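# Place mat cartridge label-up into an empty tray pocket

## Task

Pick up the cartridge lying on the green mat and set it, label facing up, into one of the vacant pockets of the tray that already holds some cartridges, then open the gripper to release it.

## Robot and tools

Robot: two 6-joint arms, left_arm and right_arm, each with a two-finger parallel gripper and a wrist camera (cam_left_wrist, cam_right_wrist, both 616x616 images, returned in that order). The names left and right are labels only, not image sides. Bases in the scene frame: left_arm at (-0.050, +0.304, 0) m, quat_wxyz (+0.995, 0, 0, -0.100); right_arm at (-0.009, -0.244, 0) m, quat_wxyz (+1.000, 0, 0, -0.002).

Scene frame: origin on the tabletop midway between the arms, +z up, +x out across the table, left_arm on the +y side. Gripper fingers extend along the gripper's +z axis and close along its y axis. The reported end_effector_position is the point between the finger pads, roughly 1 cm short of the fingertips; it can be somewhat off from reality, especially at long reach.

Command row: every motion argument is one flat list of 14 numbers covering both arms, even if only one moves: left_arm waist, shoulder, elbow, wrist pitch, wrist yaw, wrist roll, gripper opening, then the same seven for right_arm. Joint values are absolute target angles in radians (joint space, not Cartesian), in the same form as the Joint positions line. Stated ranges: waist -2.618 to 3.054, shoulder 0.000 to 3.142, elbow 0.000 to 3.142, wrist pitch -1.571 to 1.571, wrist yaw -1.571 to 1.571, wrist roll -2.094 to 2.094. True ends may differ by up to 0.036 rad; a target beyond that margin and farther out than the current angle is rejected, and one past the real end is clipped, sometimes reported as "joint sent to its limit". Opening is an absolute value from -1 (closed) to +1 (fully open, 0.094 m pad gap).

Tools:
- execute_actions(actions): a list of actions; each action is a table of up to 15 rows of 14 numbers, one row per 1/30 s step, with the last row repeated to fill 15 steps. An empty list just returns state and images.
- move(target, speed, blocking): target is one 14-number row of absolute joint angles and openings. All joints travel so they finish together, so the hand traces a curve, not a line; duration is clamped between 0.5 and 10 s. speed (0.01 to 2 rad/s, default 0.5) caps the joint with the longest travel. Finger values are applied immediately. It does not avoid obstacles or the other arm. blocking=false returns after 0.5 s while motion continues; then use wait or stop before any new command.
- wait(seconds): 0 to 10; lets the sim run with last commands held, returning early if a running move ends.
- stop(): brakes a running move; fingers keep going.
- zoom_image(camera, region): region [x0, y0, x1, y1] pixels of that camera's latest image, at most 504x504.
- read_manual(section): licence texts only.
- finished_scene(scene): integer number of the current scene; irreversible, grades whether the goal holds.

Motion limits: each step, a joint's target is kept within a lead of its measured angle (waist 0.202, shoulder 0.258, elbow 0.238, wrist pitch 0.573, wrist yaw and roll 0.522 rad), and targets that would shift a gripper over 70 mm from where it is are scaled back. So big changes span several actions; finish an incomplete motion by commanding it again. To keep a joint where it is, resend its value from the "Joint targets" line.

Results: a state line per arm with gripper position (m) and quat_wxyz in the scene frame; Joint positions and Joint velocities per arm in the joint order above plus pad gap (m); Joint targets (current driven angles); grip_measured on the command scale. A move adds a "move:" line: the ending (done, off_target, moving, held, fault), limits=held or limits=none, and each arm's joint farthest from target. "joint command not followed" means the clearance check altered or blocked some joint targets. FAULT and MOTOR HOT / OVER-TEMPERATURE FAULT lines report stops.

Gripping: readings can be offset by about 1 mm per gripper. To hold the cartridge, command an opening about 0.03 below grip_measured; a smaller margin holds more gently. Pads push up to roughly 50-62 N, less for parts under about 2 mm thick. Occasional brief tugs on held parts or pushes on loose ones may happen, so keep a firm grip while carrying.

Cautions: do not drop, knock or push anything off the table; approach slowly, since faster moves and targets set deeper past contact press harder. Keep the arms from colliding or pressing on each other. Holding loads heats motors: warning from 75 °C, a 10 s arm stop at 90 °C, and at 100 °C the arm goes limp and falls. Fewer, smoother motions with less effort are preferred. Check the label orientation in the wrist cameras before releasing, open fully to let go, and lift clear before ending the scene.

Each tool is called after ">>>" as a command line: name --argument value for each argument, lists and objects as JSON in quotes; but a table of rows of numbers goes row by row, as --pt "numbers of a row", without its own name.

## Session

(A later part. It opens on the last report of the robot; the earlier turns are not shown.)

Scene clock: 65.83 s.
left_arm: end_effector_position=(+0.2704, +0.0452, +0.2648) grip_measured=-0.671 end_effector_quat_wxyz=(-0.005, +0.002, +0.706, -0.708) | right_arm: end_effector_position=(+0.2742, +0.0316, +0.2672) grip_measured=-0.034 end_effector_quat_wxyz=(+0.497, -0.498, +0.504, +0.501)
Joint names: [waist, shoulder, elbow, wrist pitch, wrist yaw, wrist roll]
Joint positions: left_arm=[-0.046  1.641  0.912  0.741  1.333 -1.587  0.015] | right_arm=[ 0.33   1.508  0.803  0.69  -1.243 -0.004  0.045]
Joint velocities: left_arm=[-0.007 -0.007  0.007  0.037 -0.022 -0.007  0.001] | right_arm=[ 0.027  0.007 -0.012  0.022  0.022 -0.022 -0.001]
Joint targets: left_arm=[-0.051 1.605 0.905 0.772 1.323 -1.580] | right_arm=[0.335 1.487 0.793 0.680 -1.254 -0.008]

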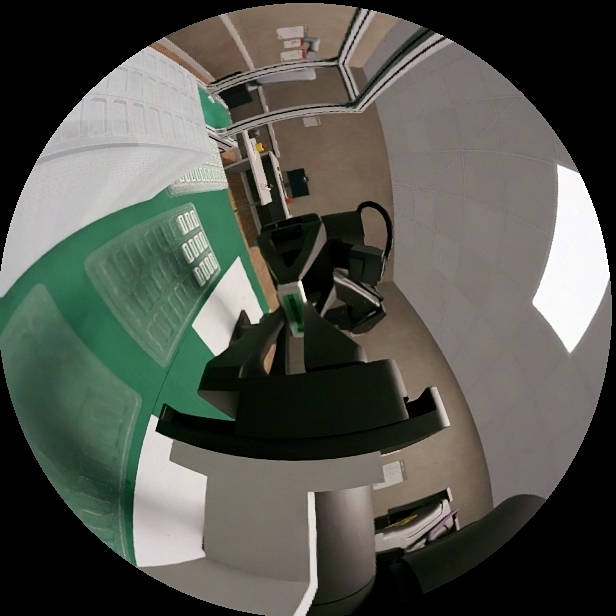

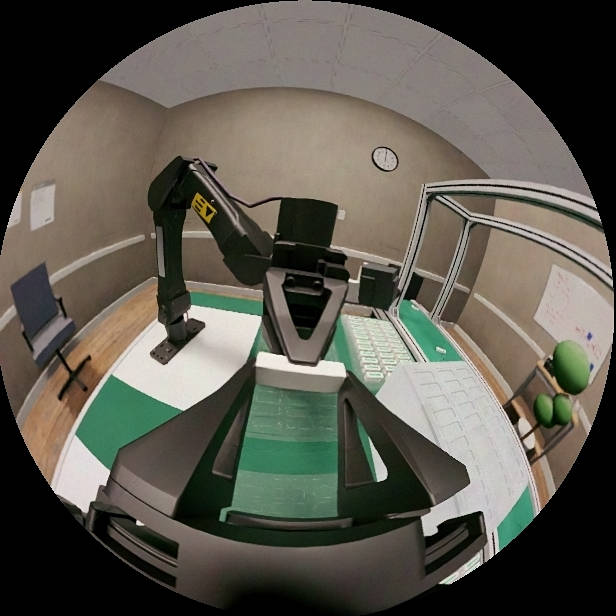

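>>> execute_actions --actions '[[[-0.051,1.605,0.905,0.772,1.323,-1.58,-0.71,0.33,1.487,0.793,0.68,-1.254,-0.008,0.5],[-0.051,1.605,0.905,0.772,1.323,-1.58,-0.71,0.33,1.487,0.793,0.68,-1.254,-0.008,0.5],[-0.051,1.605,0.905,0.772,1.323,-1.58,-0.71,0.33,1.487,0.793,0.68,-1.254,-0.008,0.5],[-0.051,1.605,0.905,0.772,1.323,-1.58,-0.71,0.33,1.487,0.793,0.68,-1.26,-0.008,0.5],[-0.051,1.605,0.905,0.772,1.323,-1.58,-0.71,0.325,1.487,0.793,0.68,-1.27,-0.008,0.5],[-0.051,1.605,0.905,0.772,1.323,-1.58,-0.71,0.315,1.487,0.793,0.68,-1.29,-0.008,0.5],[-0.051,1.605,0.905,0.772,1.323,-1.58,-0.71,0.30,1.487,0.793,0.68,-1.31,-0.008,0.5],[-0.051,1.605,0.905,0.772,1.323,-1.58,-0.71,0.28,1.487,0.793,0.68,-1.33,-0.008,0.5],[-0.051,1.605,0.905,0.772,1.323,-1.58,-0.71,0.26,1.487,0.793,0.68,-1.35,-0.008,0.5],[-0.051,1.605,0.905,0.772,1.323,-1.58,-0.71,0.24,1.487,0.793,0.68,-1.37,-0.008,0.5],[-0.051,1.605,0.905,0.772,1.323,-1.58,-0.71,0.22,1.487,0.793,0.68,-1.39,-0.008,0.5],[-0.051,1.605,0.905,0.772,1.323,-1.58,-0.71,0.195,1.487,0.793,0.68,-1.41,-0.008,0.5],[-0.051,1.605,0.905,0.772,1.323,-1.58,-0.71,0.17,1.487,0.793,0.68,-1.43,-0.008,0.5],[-0.051,1.605,0.905,0.772,1.323,-1.58,-0.71,0.145,1.487,0.793,0.68,-1.45,-0.008,0.5],[-0.051,1.605,0.905,0.772,1.323,-1.58,-0.71,0.12,1.487,0.793,0.68,-1.47,-0.008,0.5]]]'

>>> move --target '[-0.655,2.155,1.872,-1.253,-0.007,-0.845,-0.71,-0.6,1.487,0.793,0.68,-1.54,-0.008,0.5]' --speed 1.2

>>> zoom_image --camera "cam_left_wrist" --region '[200,170,400,370]'

Scene clock: 81.93 s.
left_arm: end_effector_position=(+0.2705, +0.0452, +0.2649) grip_measured=-0.671 end_effector_quat_wxyz=(-0.005, +0.002, +0.706, -0.708) | right_arm: end_effector_position=(+0.2899, -0.0152, +0.2675) grip_measured=+0.498 end_effector_quat_wxyz=(+0.502, -0.492, +0.509, +0.496)
Joint names: [waist, shoulder, elbow, wrist pitch, wrist yaw, wrist roll]
Joint positions: left_arm=[-0.046  1.641  0.912  0.742  1.332 -1.587  0.015] | right_arm=[ 0.169  1.508  0.803  0.69  -1.383 -0.004  0.07 ]
Joint velocities: left_arm=[-0.002  0.002  0.002 -0.037 -0.051  0.095  0.   ] | right_arm=[-0.735 -0.002  0.012  0.037 -0.535 -0.037 -0.   ]
Joint targets: left_arm=[-0.051 1.605 0.905 0.772 1.323 -1.580] | right_arm=[0.120 1.487 0.793 0.680 -1.470 -0.008]

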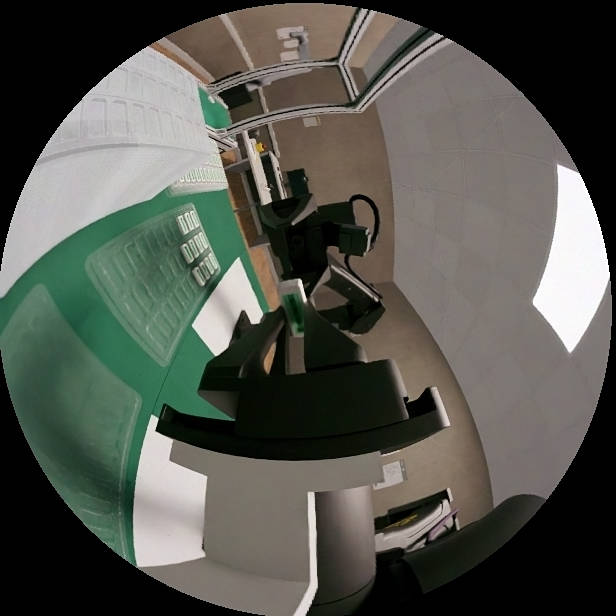

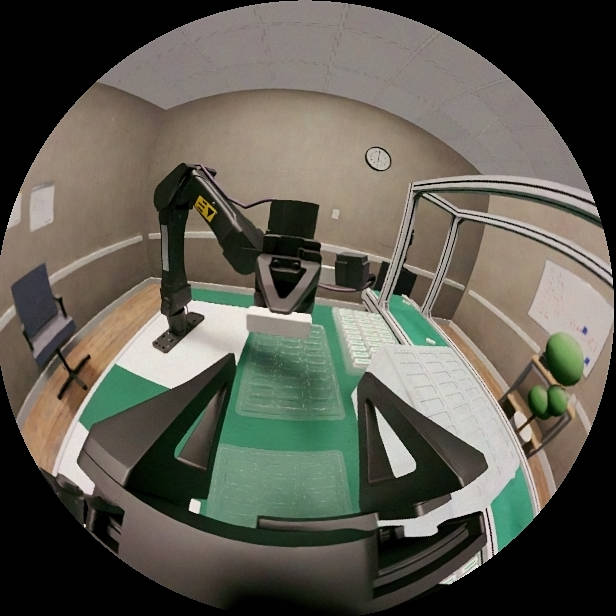

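Scene clock: 84.53 s.
left_arm: end_effector_position=(+0.2226, -0.0118, +0.0680) grip_measured=-0.671 end_effector_quat_wxyz=(-0.005, +0.002, +1.000, -0.002) | right_arm: end_effector_position=(+0.3453, -0.2683, +0.2679) grip_measured=+0.498 end_effector_quat_wxyz=(+0.630, -0.314, +0.634, +0.321)
Joint names: [waist, shoulder, elbow, wrist pitch, wrist yaw, wrist roll]
Joint positions: left_arm=[-0.656  2.16   1.834 -1.249  0.01  -0.853  0.015] | right_arm=[-0.595  1.508  0.803  0.69  -1.528 -0.004  0.07 ]
Joint velocities: left_arm=[ 0.012 -0.002 -0.012 -0.066 -0.081  0.022 -0.002] | right_arm=[ 0.002 -0.022 -0.002  0.051  0.022  0.037  0.   ]
Joint targets: left_arm=[-0.655 2.155 1.872 -1.253 -0.007 -0.845] | right_arm=[-0.600 1.487 0.793 0.680 -1.540 -0.008]
move: off_target (left_arm, right_arm); limits=none; left_arm: farthest joint: the elbow, 0.038 radians from its target (0.960 radians at the start); right_arm: farthest joint: the shoulder, 0.021 radians from its target (0.021 radians at the start)

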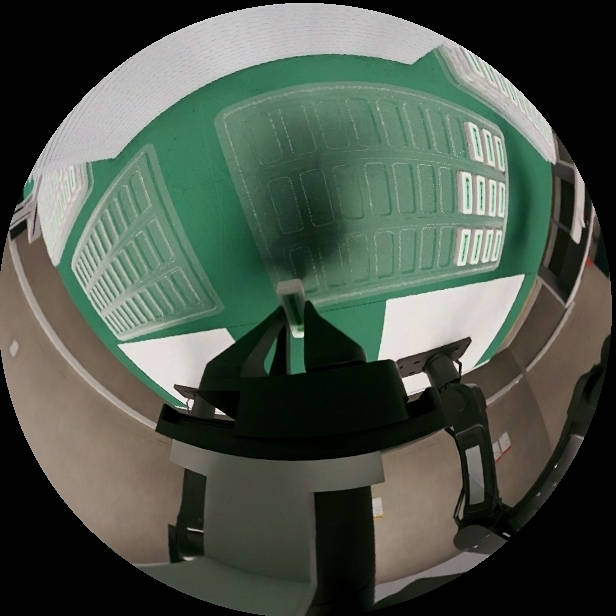

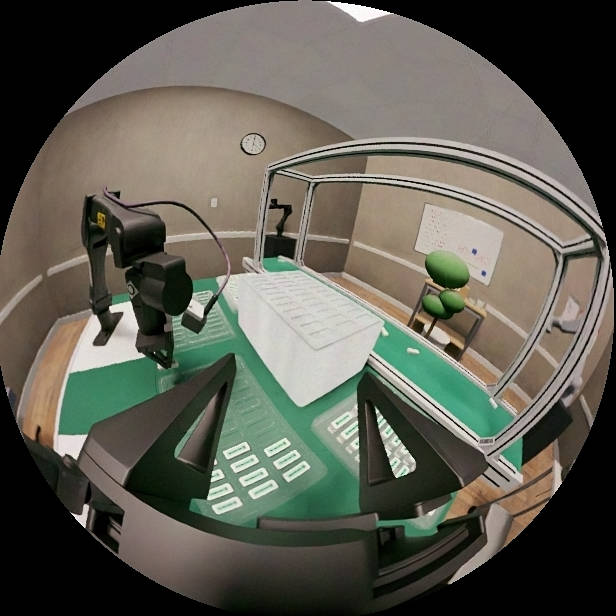

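Region (200, 170, 400, 370) of cam_left_wrist's 616x616 image, scaled by 2.520, with more detail than that image has.

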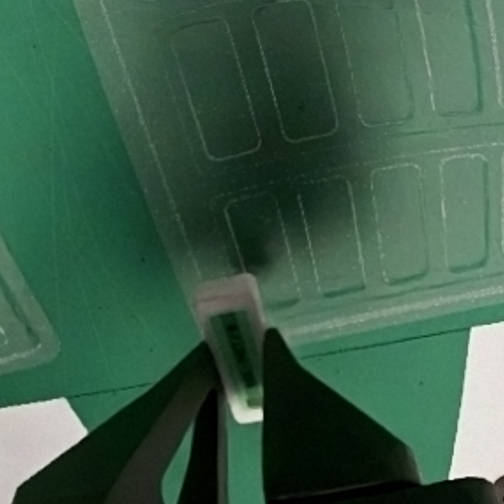

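>>> move --target '[-0.676,2.204,1.743,-1.093,-0.01,-0.897,-0.71,-0.6,1.487,0.793,0.68,-1.54,-0.008,0.5]' --speed 0.25

>>> zoom_image --camera "cam_left_wrist" --region '[250,240,350,340]'

Scene clock: 90.10 s.
left_arm: end_effector_position=(+0.2232, -0.0209, +0.0263) grip_measured=-0.671 end_effector_quat_wxyz=(-0.003, -0.009, +1.000, -0.003) | right_arm: end_effector_position=(+0.3453, -0.2683, +0.2679) grip_measured=+0.498 end_effector_quat_wxyz=(+0.630, -0.314, +0.634, +0.321)
Joint names: [waist, shoulder, elbow, wrist pitch, wrist yaw, wrist roll]
Joint positions: left_arm=[-0.67   2.212  1.75  -1.109  0.007 -0.889  0.015] | right_arm=[-0.595  1.508  0.803  0.69  -1.528 -0.004  0.07 ]
Joint velocities: left_arm=[-0.017 -0.002  0.022 -0.037  0.022  0.066 -0.001] | right_arm=[ 0.007  0.002 -0.007 -0.022 -0.066 -0.007 -0.001]
Joint targets: left_arm=[-0.676 2.204 1.743 -1.093 -0.010 -0.897] | right_arm=[-0.600 1.487 0.793 0.680 -1.540 -0.008]
move: off_target (right_arm); limits=none; left_arm: farthest joint: the wrist yaw, 0.017 radians from its target (0.020 radians at the start); right_arm: farthest joint: the shoulder, 0.021 radians from its target (0.021 radians at the start)

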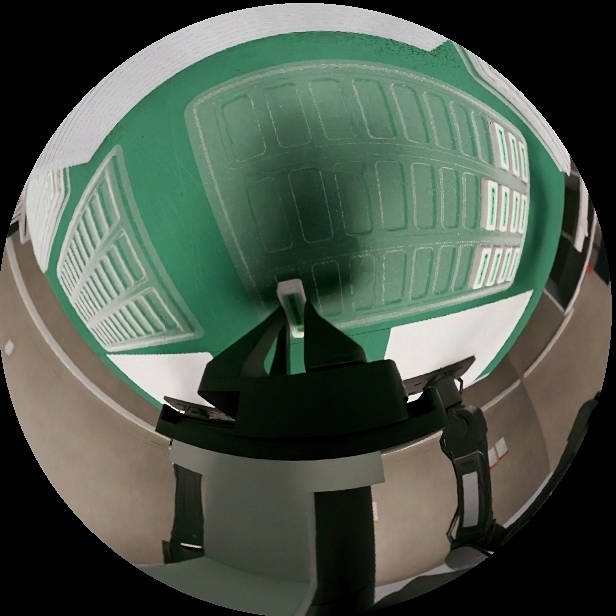

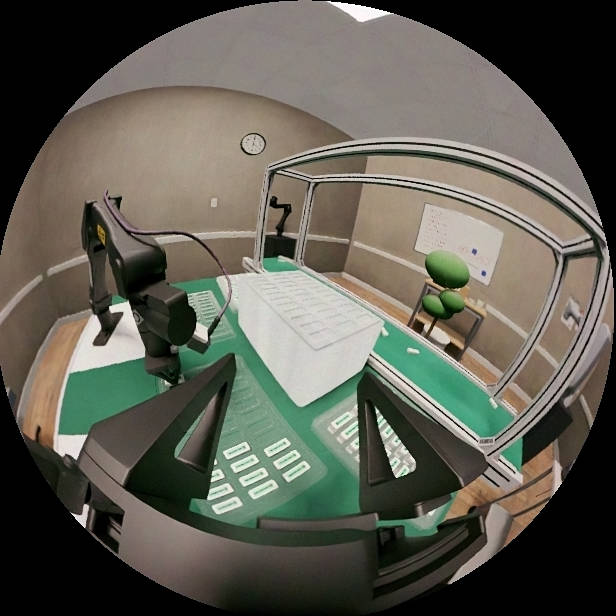

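Region (250, 240, 350, 340) of cam_left_wrist's 616x616 image, scaled by 5.040, with more detail than that image has.

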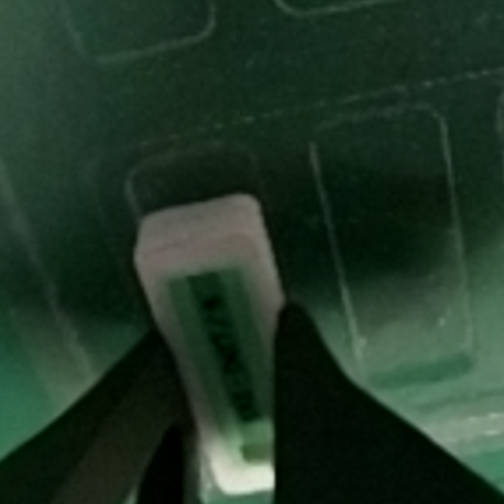

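>>> move --target '[-0.676,2.222,1.743,-1.085,-0.021,-0.897,-0.71,-0.6,1.487,0.793,0.68,-1.54,-0.008,0.5]' --speed 0.1

>>> zoom_image --camera "cam_left_wrist" --region '[250,240,350,340]'

Scene clock: 94.17 s.
left_arm: end_effector_position=(+0.2248, -0.0199, +0.0195) grip_measured=-0.671 end_effector_quat_wxyz=(-0.002, -0.009, +1.000, +0.004) | right_arm: end_effector_position=(+0.3453, -0.2683, +0.2679) grip_measured=+0.498 end_effector_quat_wxyz=(+0.630, -0.314, +0.634, +0.321)
Joint names: [waist, shoulder, elbow, wrist pitch, wrist yaw, wrist roll]
Joint positions: left_arm=[-0.67   2.229  1.75  -1.101 -0.003 -0.889  0.015] | right_arm=[-0.595  1.508  0.803  0.69  -1.528 -0.004  0.07 ]
Joint velocities: left_arm=[-0.007  0.012 -0.002 -0.022 -0.022  0.007 -0.001] | right_arm=[ 0.017  0.017 -0.022 -0.081  0.007  0.081 -0.   ]
Joint targets: left_arm=[-0.676 2.222 1.743 -1.085 -0.021 -0.897] | right_arm=[-0.600 1.487 0.793 0.680 -1.540 -0.008]
move: off_target (right_arm); limits=none; left_arm: farthest joint: the wrist yaw, 0.018 radians from its target (0.028 radians at the start); right_arm: farthest joint: the shoulder, 0.021 radians from its target (0.021 radians at the start)

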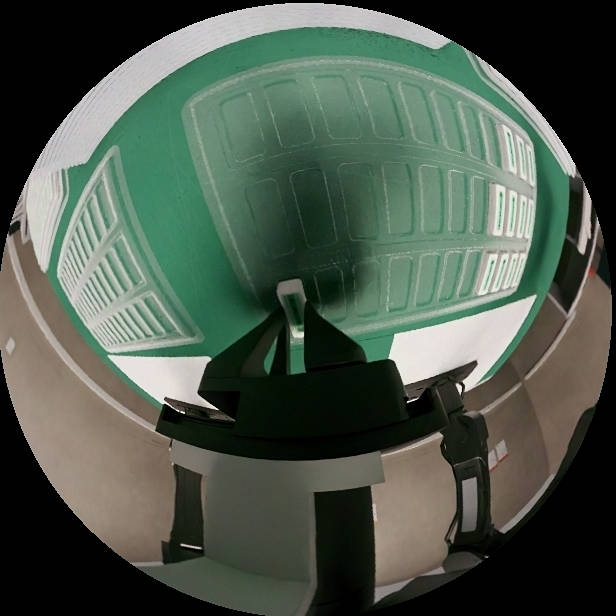

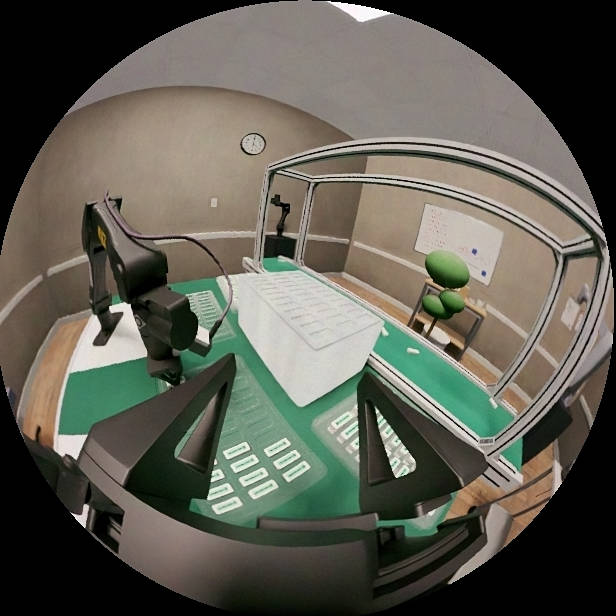

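Region (250, 240, 350, 340) of cam_left_wrist's 616x616 image, scaled by 5.040, with more detail than that image has.

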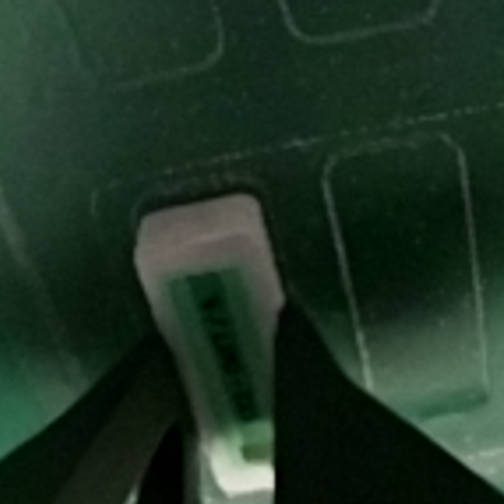

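>>> move --target '[-0.676,2.238,1.743,-1.082,-0.021,-0.897,-0.71,-0.6,1.487,0.793,0.68,-1.54,-0.008,0.5]' --speed 0.1

>>> zoom_image --camera "cam_left_wrist" --region '[250,250,350,350]'

Scene clock: 96.77 s.
left_arm: end_effector_position=(+0.2245, -0.0194, +0.0144) grip_measured=-0.671 end_effector_quat_wxyz=(-0.004, -0.009, +1.000, +0.008) | right_arm: end_effector_position=(+0.3453, -0.2683, +0.2679) grip_measured=+0.498 end_effector_quat_wxyz=(+0.630, -0.314, +0.634, +0.321)
Joint names: [waist, shoulder, elbow, wrist pitch, wrist yaw, wrist roll]
Joint positions: left_arm=[-0.67   2.241  1.75  -1.098 -0.004 -0.889  0.015] | right_arm=[-0.595  1.508  0.803  0.69  -1.528 -0.004  0.07 ]
Joint velocities: left_arm=[ 0.002 -0.022  0.017  0.066  0.007 -0.022 -0.001] | right_arm=[-0.017  0.002 -0.002 -0.066  0.037  0.022  0.   ]
Joint targets: left_arm=[-0.676 2.238 1.743 -1.082 -0.021 -0.897] | right_arm=[-0.600 1.487 0.793 0.680 -1.540 -0.008]
move: off_target (right_arm); limits=none; left_arm: farthest joint: the wrist yaw, 0.017 radians from its target (0.018 radians at the start); right_arm: farthest joint: the shoulder, 0.021 radians from its target (0.021 radians at the start)

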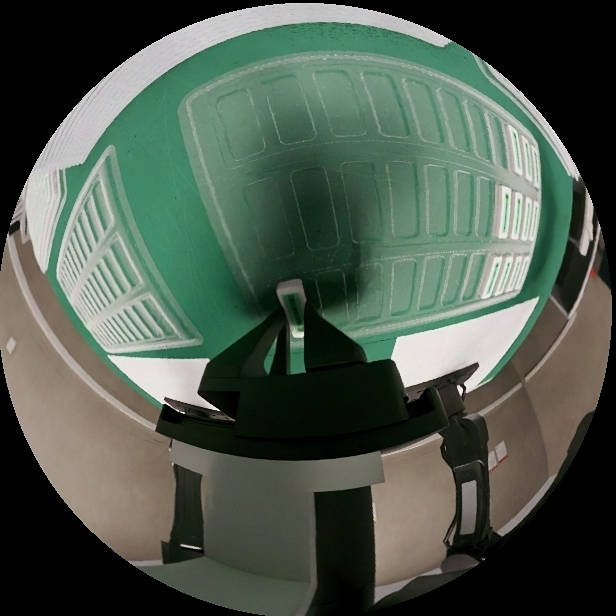

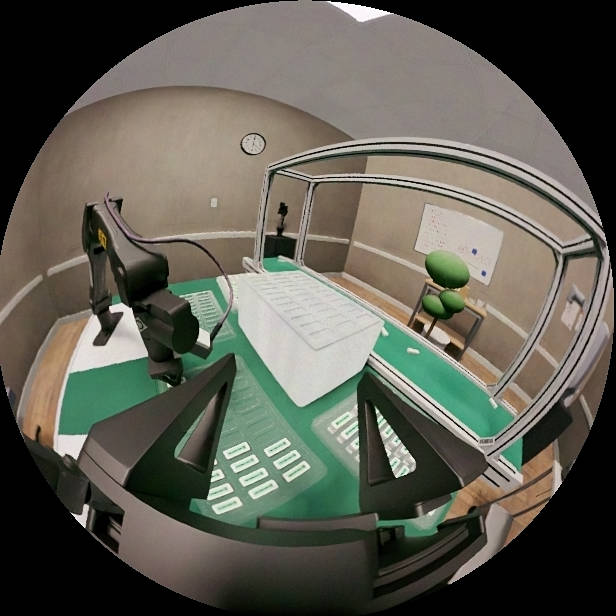

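Region (250, 250, 350, 350) of cam_left_wrist's 616x616 image, scaled by 5.040, with more detail than that image has.

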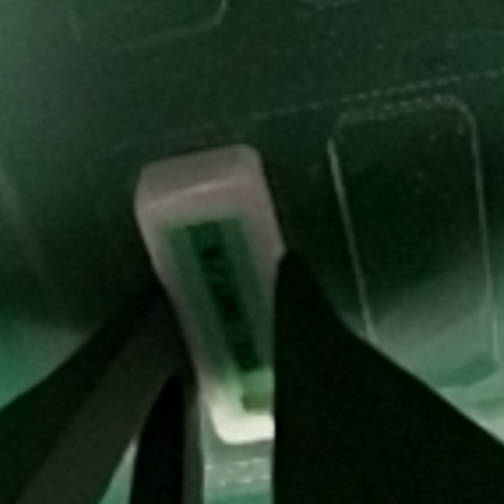

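Matches the seated view from scene 1. Release and lift.

>>> execute_actions --actions '[[[-0.676,2.23,1.743,-1.09,-0.015,-0.897,-0.65,-0.6,1.487,0.793,0.68,-1.54,-0.008,0.5],[-0.676,2.225,1.743,-1.09,-0.015,-0.897,-0.62,-0.6,1.487,0.793,0.68,-1.54,-0.008,0.5],[-0.676,2.22,1.743,-1.09,-0.015,-0.897,-0.58,-0.6,1.487,0.793,0.68,-1.54,-0.008,0.5],[-0.676,2.21,1.743,-1.09,-0.015,-0.897,-0.54,-0.6,1.487,0.793,0.68,-1.54,-0.008,0.5],[-0.676,2.2,1.743,-1.09,-0.015,-0.897,-0.5,-0.6,1.487,0.793,0.68,-1.54,-0.008,0.5],[-0.676,2.19,1.743,-1.1,-0.015,-0.897,-0.5,-0.6,1.487,0.793,0.68,-1.54,-0.008,0.5],[-0.676,2.18,1.743,-1.105,-0.015,-0.897,-0.5,-0.6,1.487,0.793,0.68,-1.54,-0.008,0.5],[-0.676,2.17,1.743,-1.11,-0.015,-0.897,-0.5,-0.6,1.487,0.793,0.68,-1.54,-0.008,0.5],[-0.676,2.16,1.743,-1.115,-0.015,-0.897,-0.5,-0.6,1.487,0.793,0.68,-1.54,-0.008,0.5],[-0.676,2.15,1.743,-1.12,-0.015,-0.897,-0.5,-0.6,1.487,0.793,0.68,-1.54,-0.008,0.5],[-0.676,2.14,1.743,-1.125,-0.015,-0.897,-0.4,-0.6,1.487,0.793,0.68,-1.54,-0.008,0.5],[-0.676,2.13,1.743,-1.13,-0.015,-0.897,-0.4,-0.6,1.487,0.793,0.68,-1.54,-0.008,0.5],[-0.676,2.12,1.743,-1.135,-0.015,-0.897,-0.4,-0.6,1.487,0.793,0.68,-1.54,-0.008,0.5]]]'

>>> wait --seconds 0.4

>>> zoom_image --camera "cam_left_wrist" --region '[240,220,370,350]'

>>> zoom_image --camera "cam_right_wrist" --region '[140,350,220,420]'

Scene clock: 104.37 s.
left_arm: end_effector_position=(+0.2249, -0.0207, +0.0460) grip_measured=-0.403 end_effector_quat_wxyz=(+0.013, -0.009, +1.000, -0.013) | right_arm: end_effector_position=(+0.3453, -0.2683, +0.2679) grip_measured=+0.498 end_effector_quat_wxyz=(+0.630, -0.314, +0.634, +0.321)
Joint names: [waist, shoulder, elbow, wrist pitch, wrist yaw, wrist roll]
Joint positions: left_arm=[-0.671  2.163  1.75  -1.121 -0.004 -0.89   0.028] | right_arm=[-0.595  1.508  0.803  0.69  -1.528 -0.004  0.07 ]
Joint velocities: left_arm=[-0.012 -0.256  0.002 -0.022 -0.007  0.022  0.001] | right_arm=[-0.007  0.012  0.012 -0.022 -0.051  0.095  0.   ]
Joint targets: left_arm=[-0.676 2.120 1.743 -1.135 -0.015 -0.897] | right_arm=[-0.600 1.487 0.793 0.680 -1.540 -0.008]

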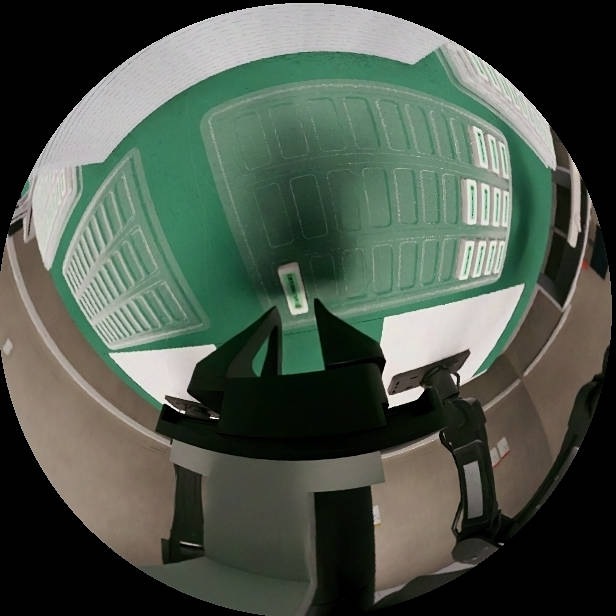

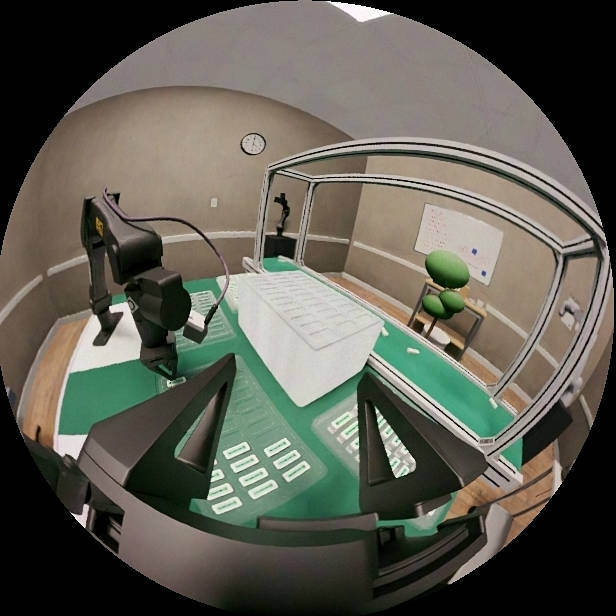

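Scene clock: 104.77 s.
left_arm: end_effector_position=(+0.2240, -0.0196, +0.0533) grip_measured=-0.403 end_effector_quat_wxyz=(+0.016, -0.009, +1.000, -0.016) | right_arm: end_effector_position=(+0.3453, -0.2683, +0.2679) grip_measured=+0.498 end_effector_quat_wxyz=(+0.630, -0.314, +0.634, +0.321)
Joint names: [waist, shoulder, elbow, wrist pitch, wrist yaw, wrist roll]
Joint positions: left_arm=[-0.671  2.145  1.75  -1.132 -0.004 -0.89   0.028] | right_arm=[-0.595  1.508  0.803  0.69  -1.528 -0.004  0.07 ]
Joint velocities: left_arm=[-0.017  0.017  0.002 -0.022  0.022 -0.022  0.   ] | right_arm=[-0.002 -0.002 -0.022  0.037  0.037 -0.022  0.   ]
Joint targets: left_arm=[-0.676 2.120 1.743 -1.135 -0.015 -0.897] | right_arm=[-0.600 1.487 0.793 0.680 -1.540 -0.008]
wait: 0.40 s; no rest

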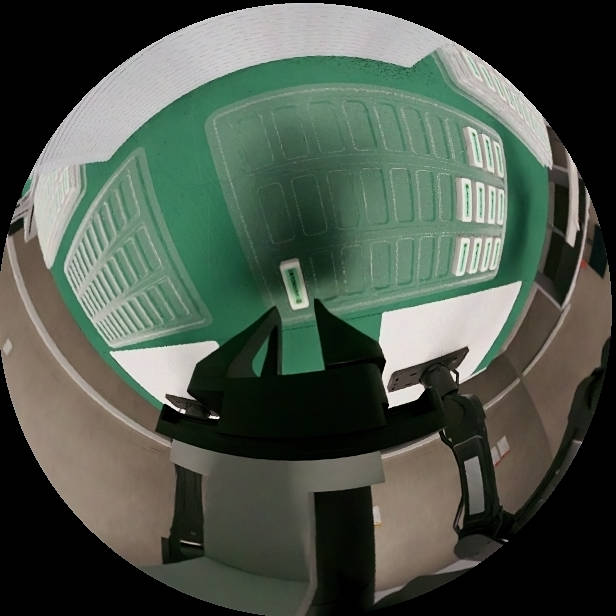

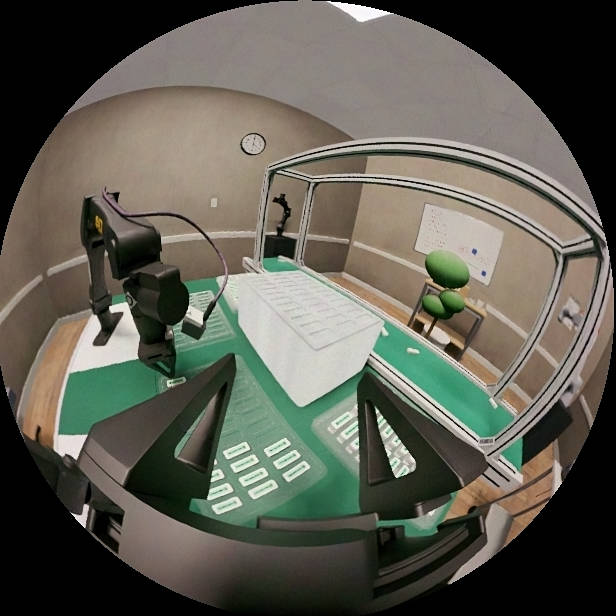

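Region (240, 220, 370, 350) of cam_left_wrist's 616x616 image, scaled by 3.877, with more detail than that image has.

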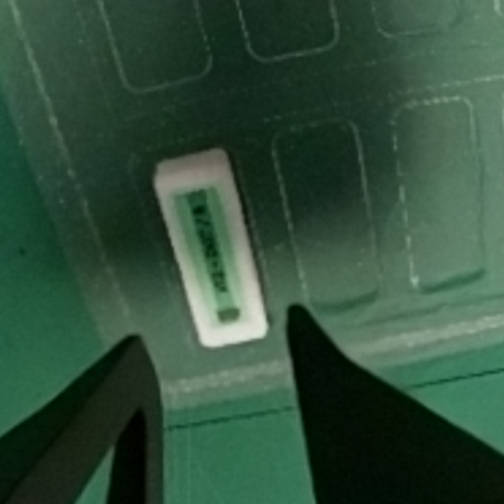

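Region (140, 350, 220, 420) of cam_right_wrist's 616x616 image, scaled by 6.300, with more detail than that image has; it fills the top 441 rows of this view, and the rest is white.

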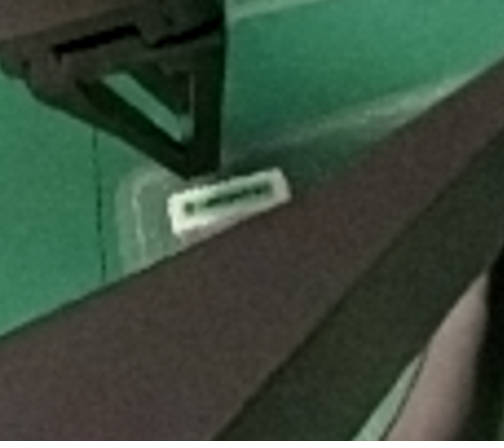

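>>> finished_scene --scene 2

The scene is finished: the task was done.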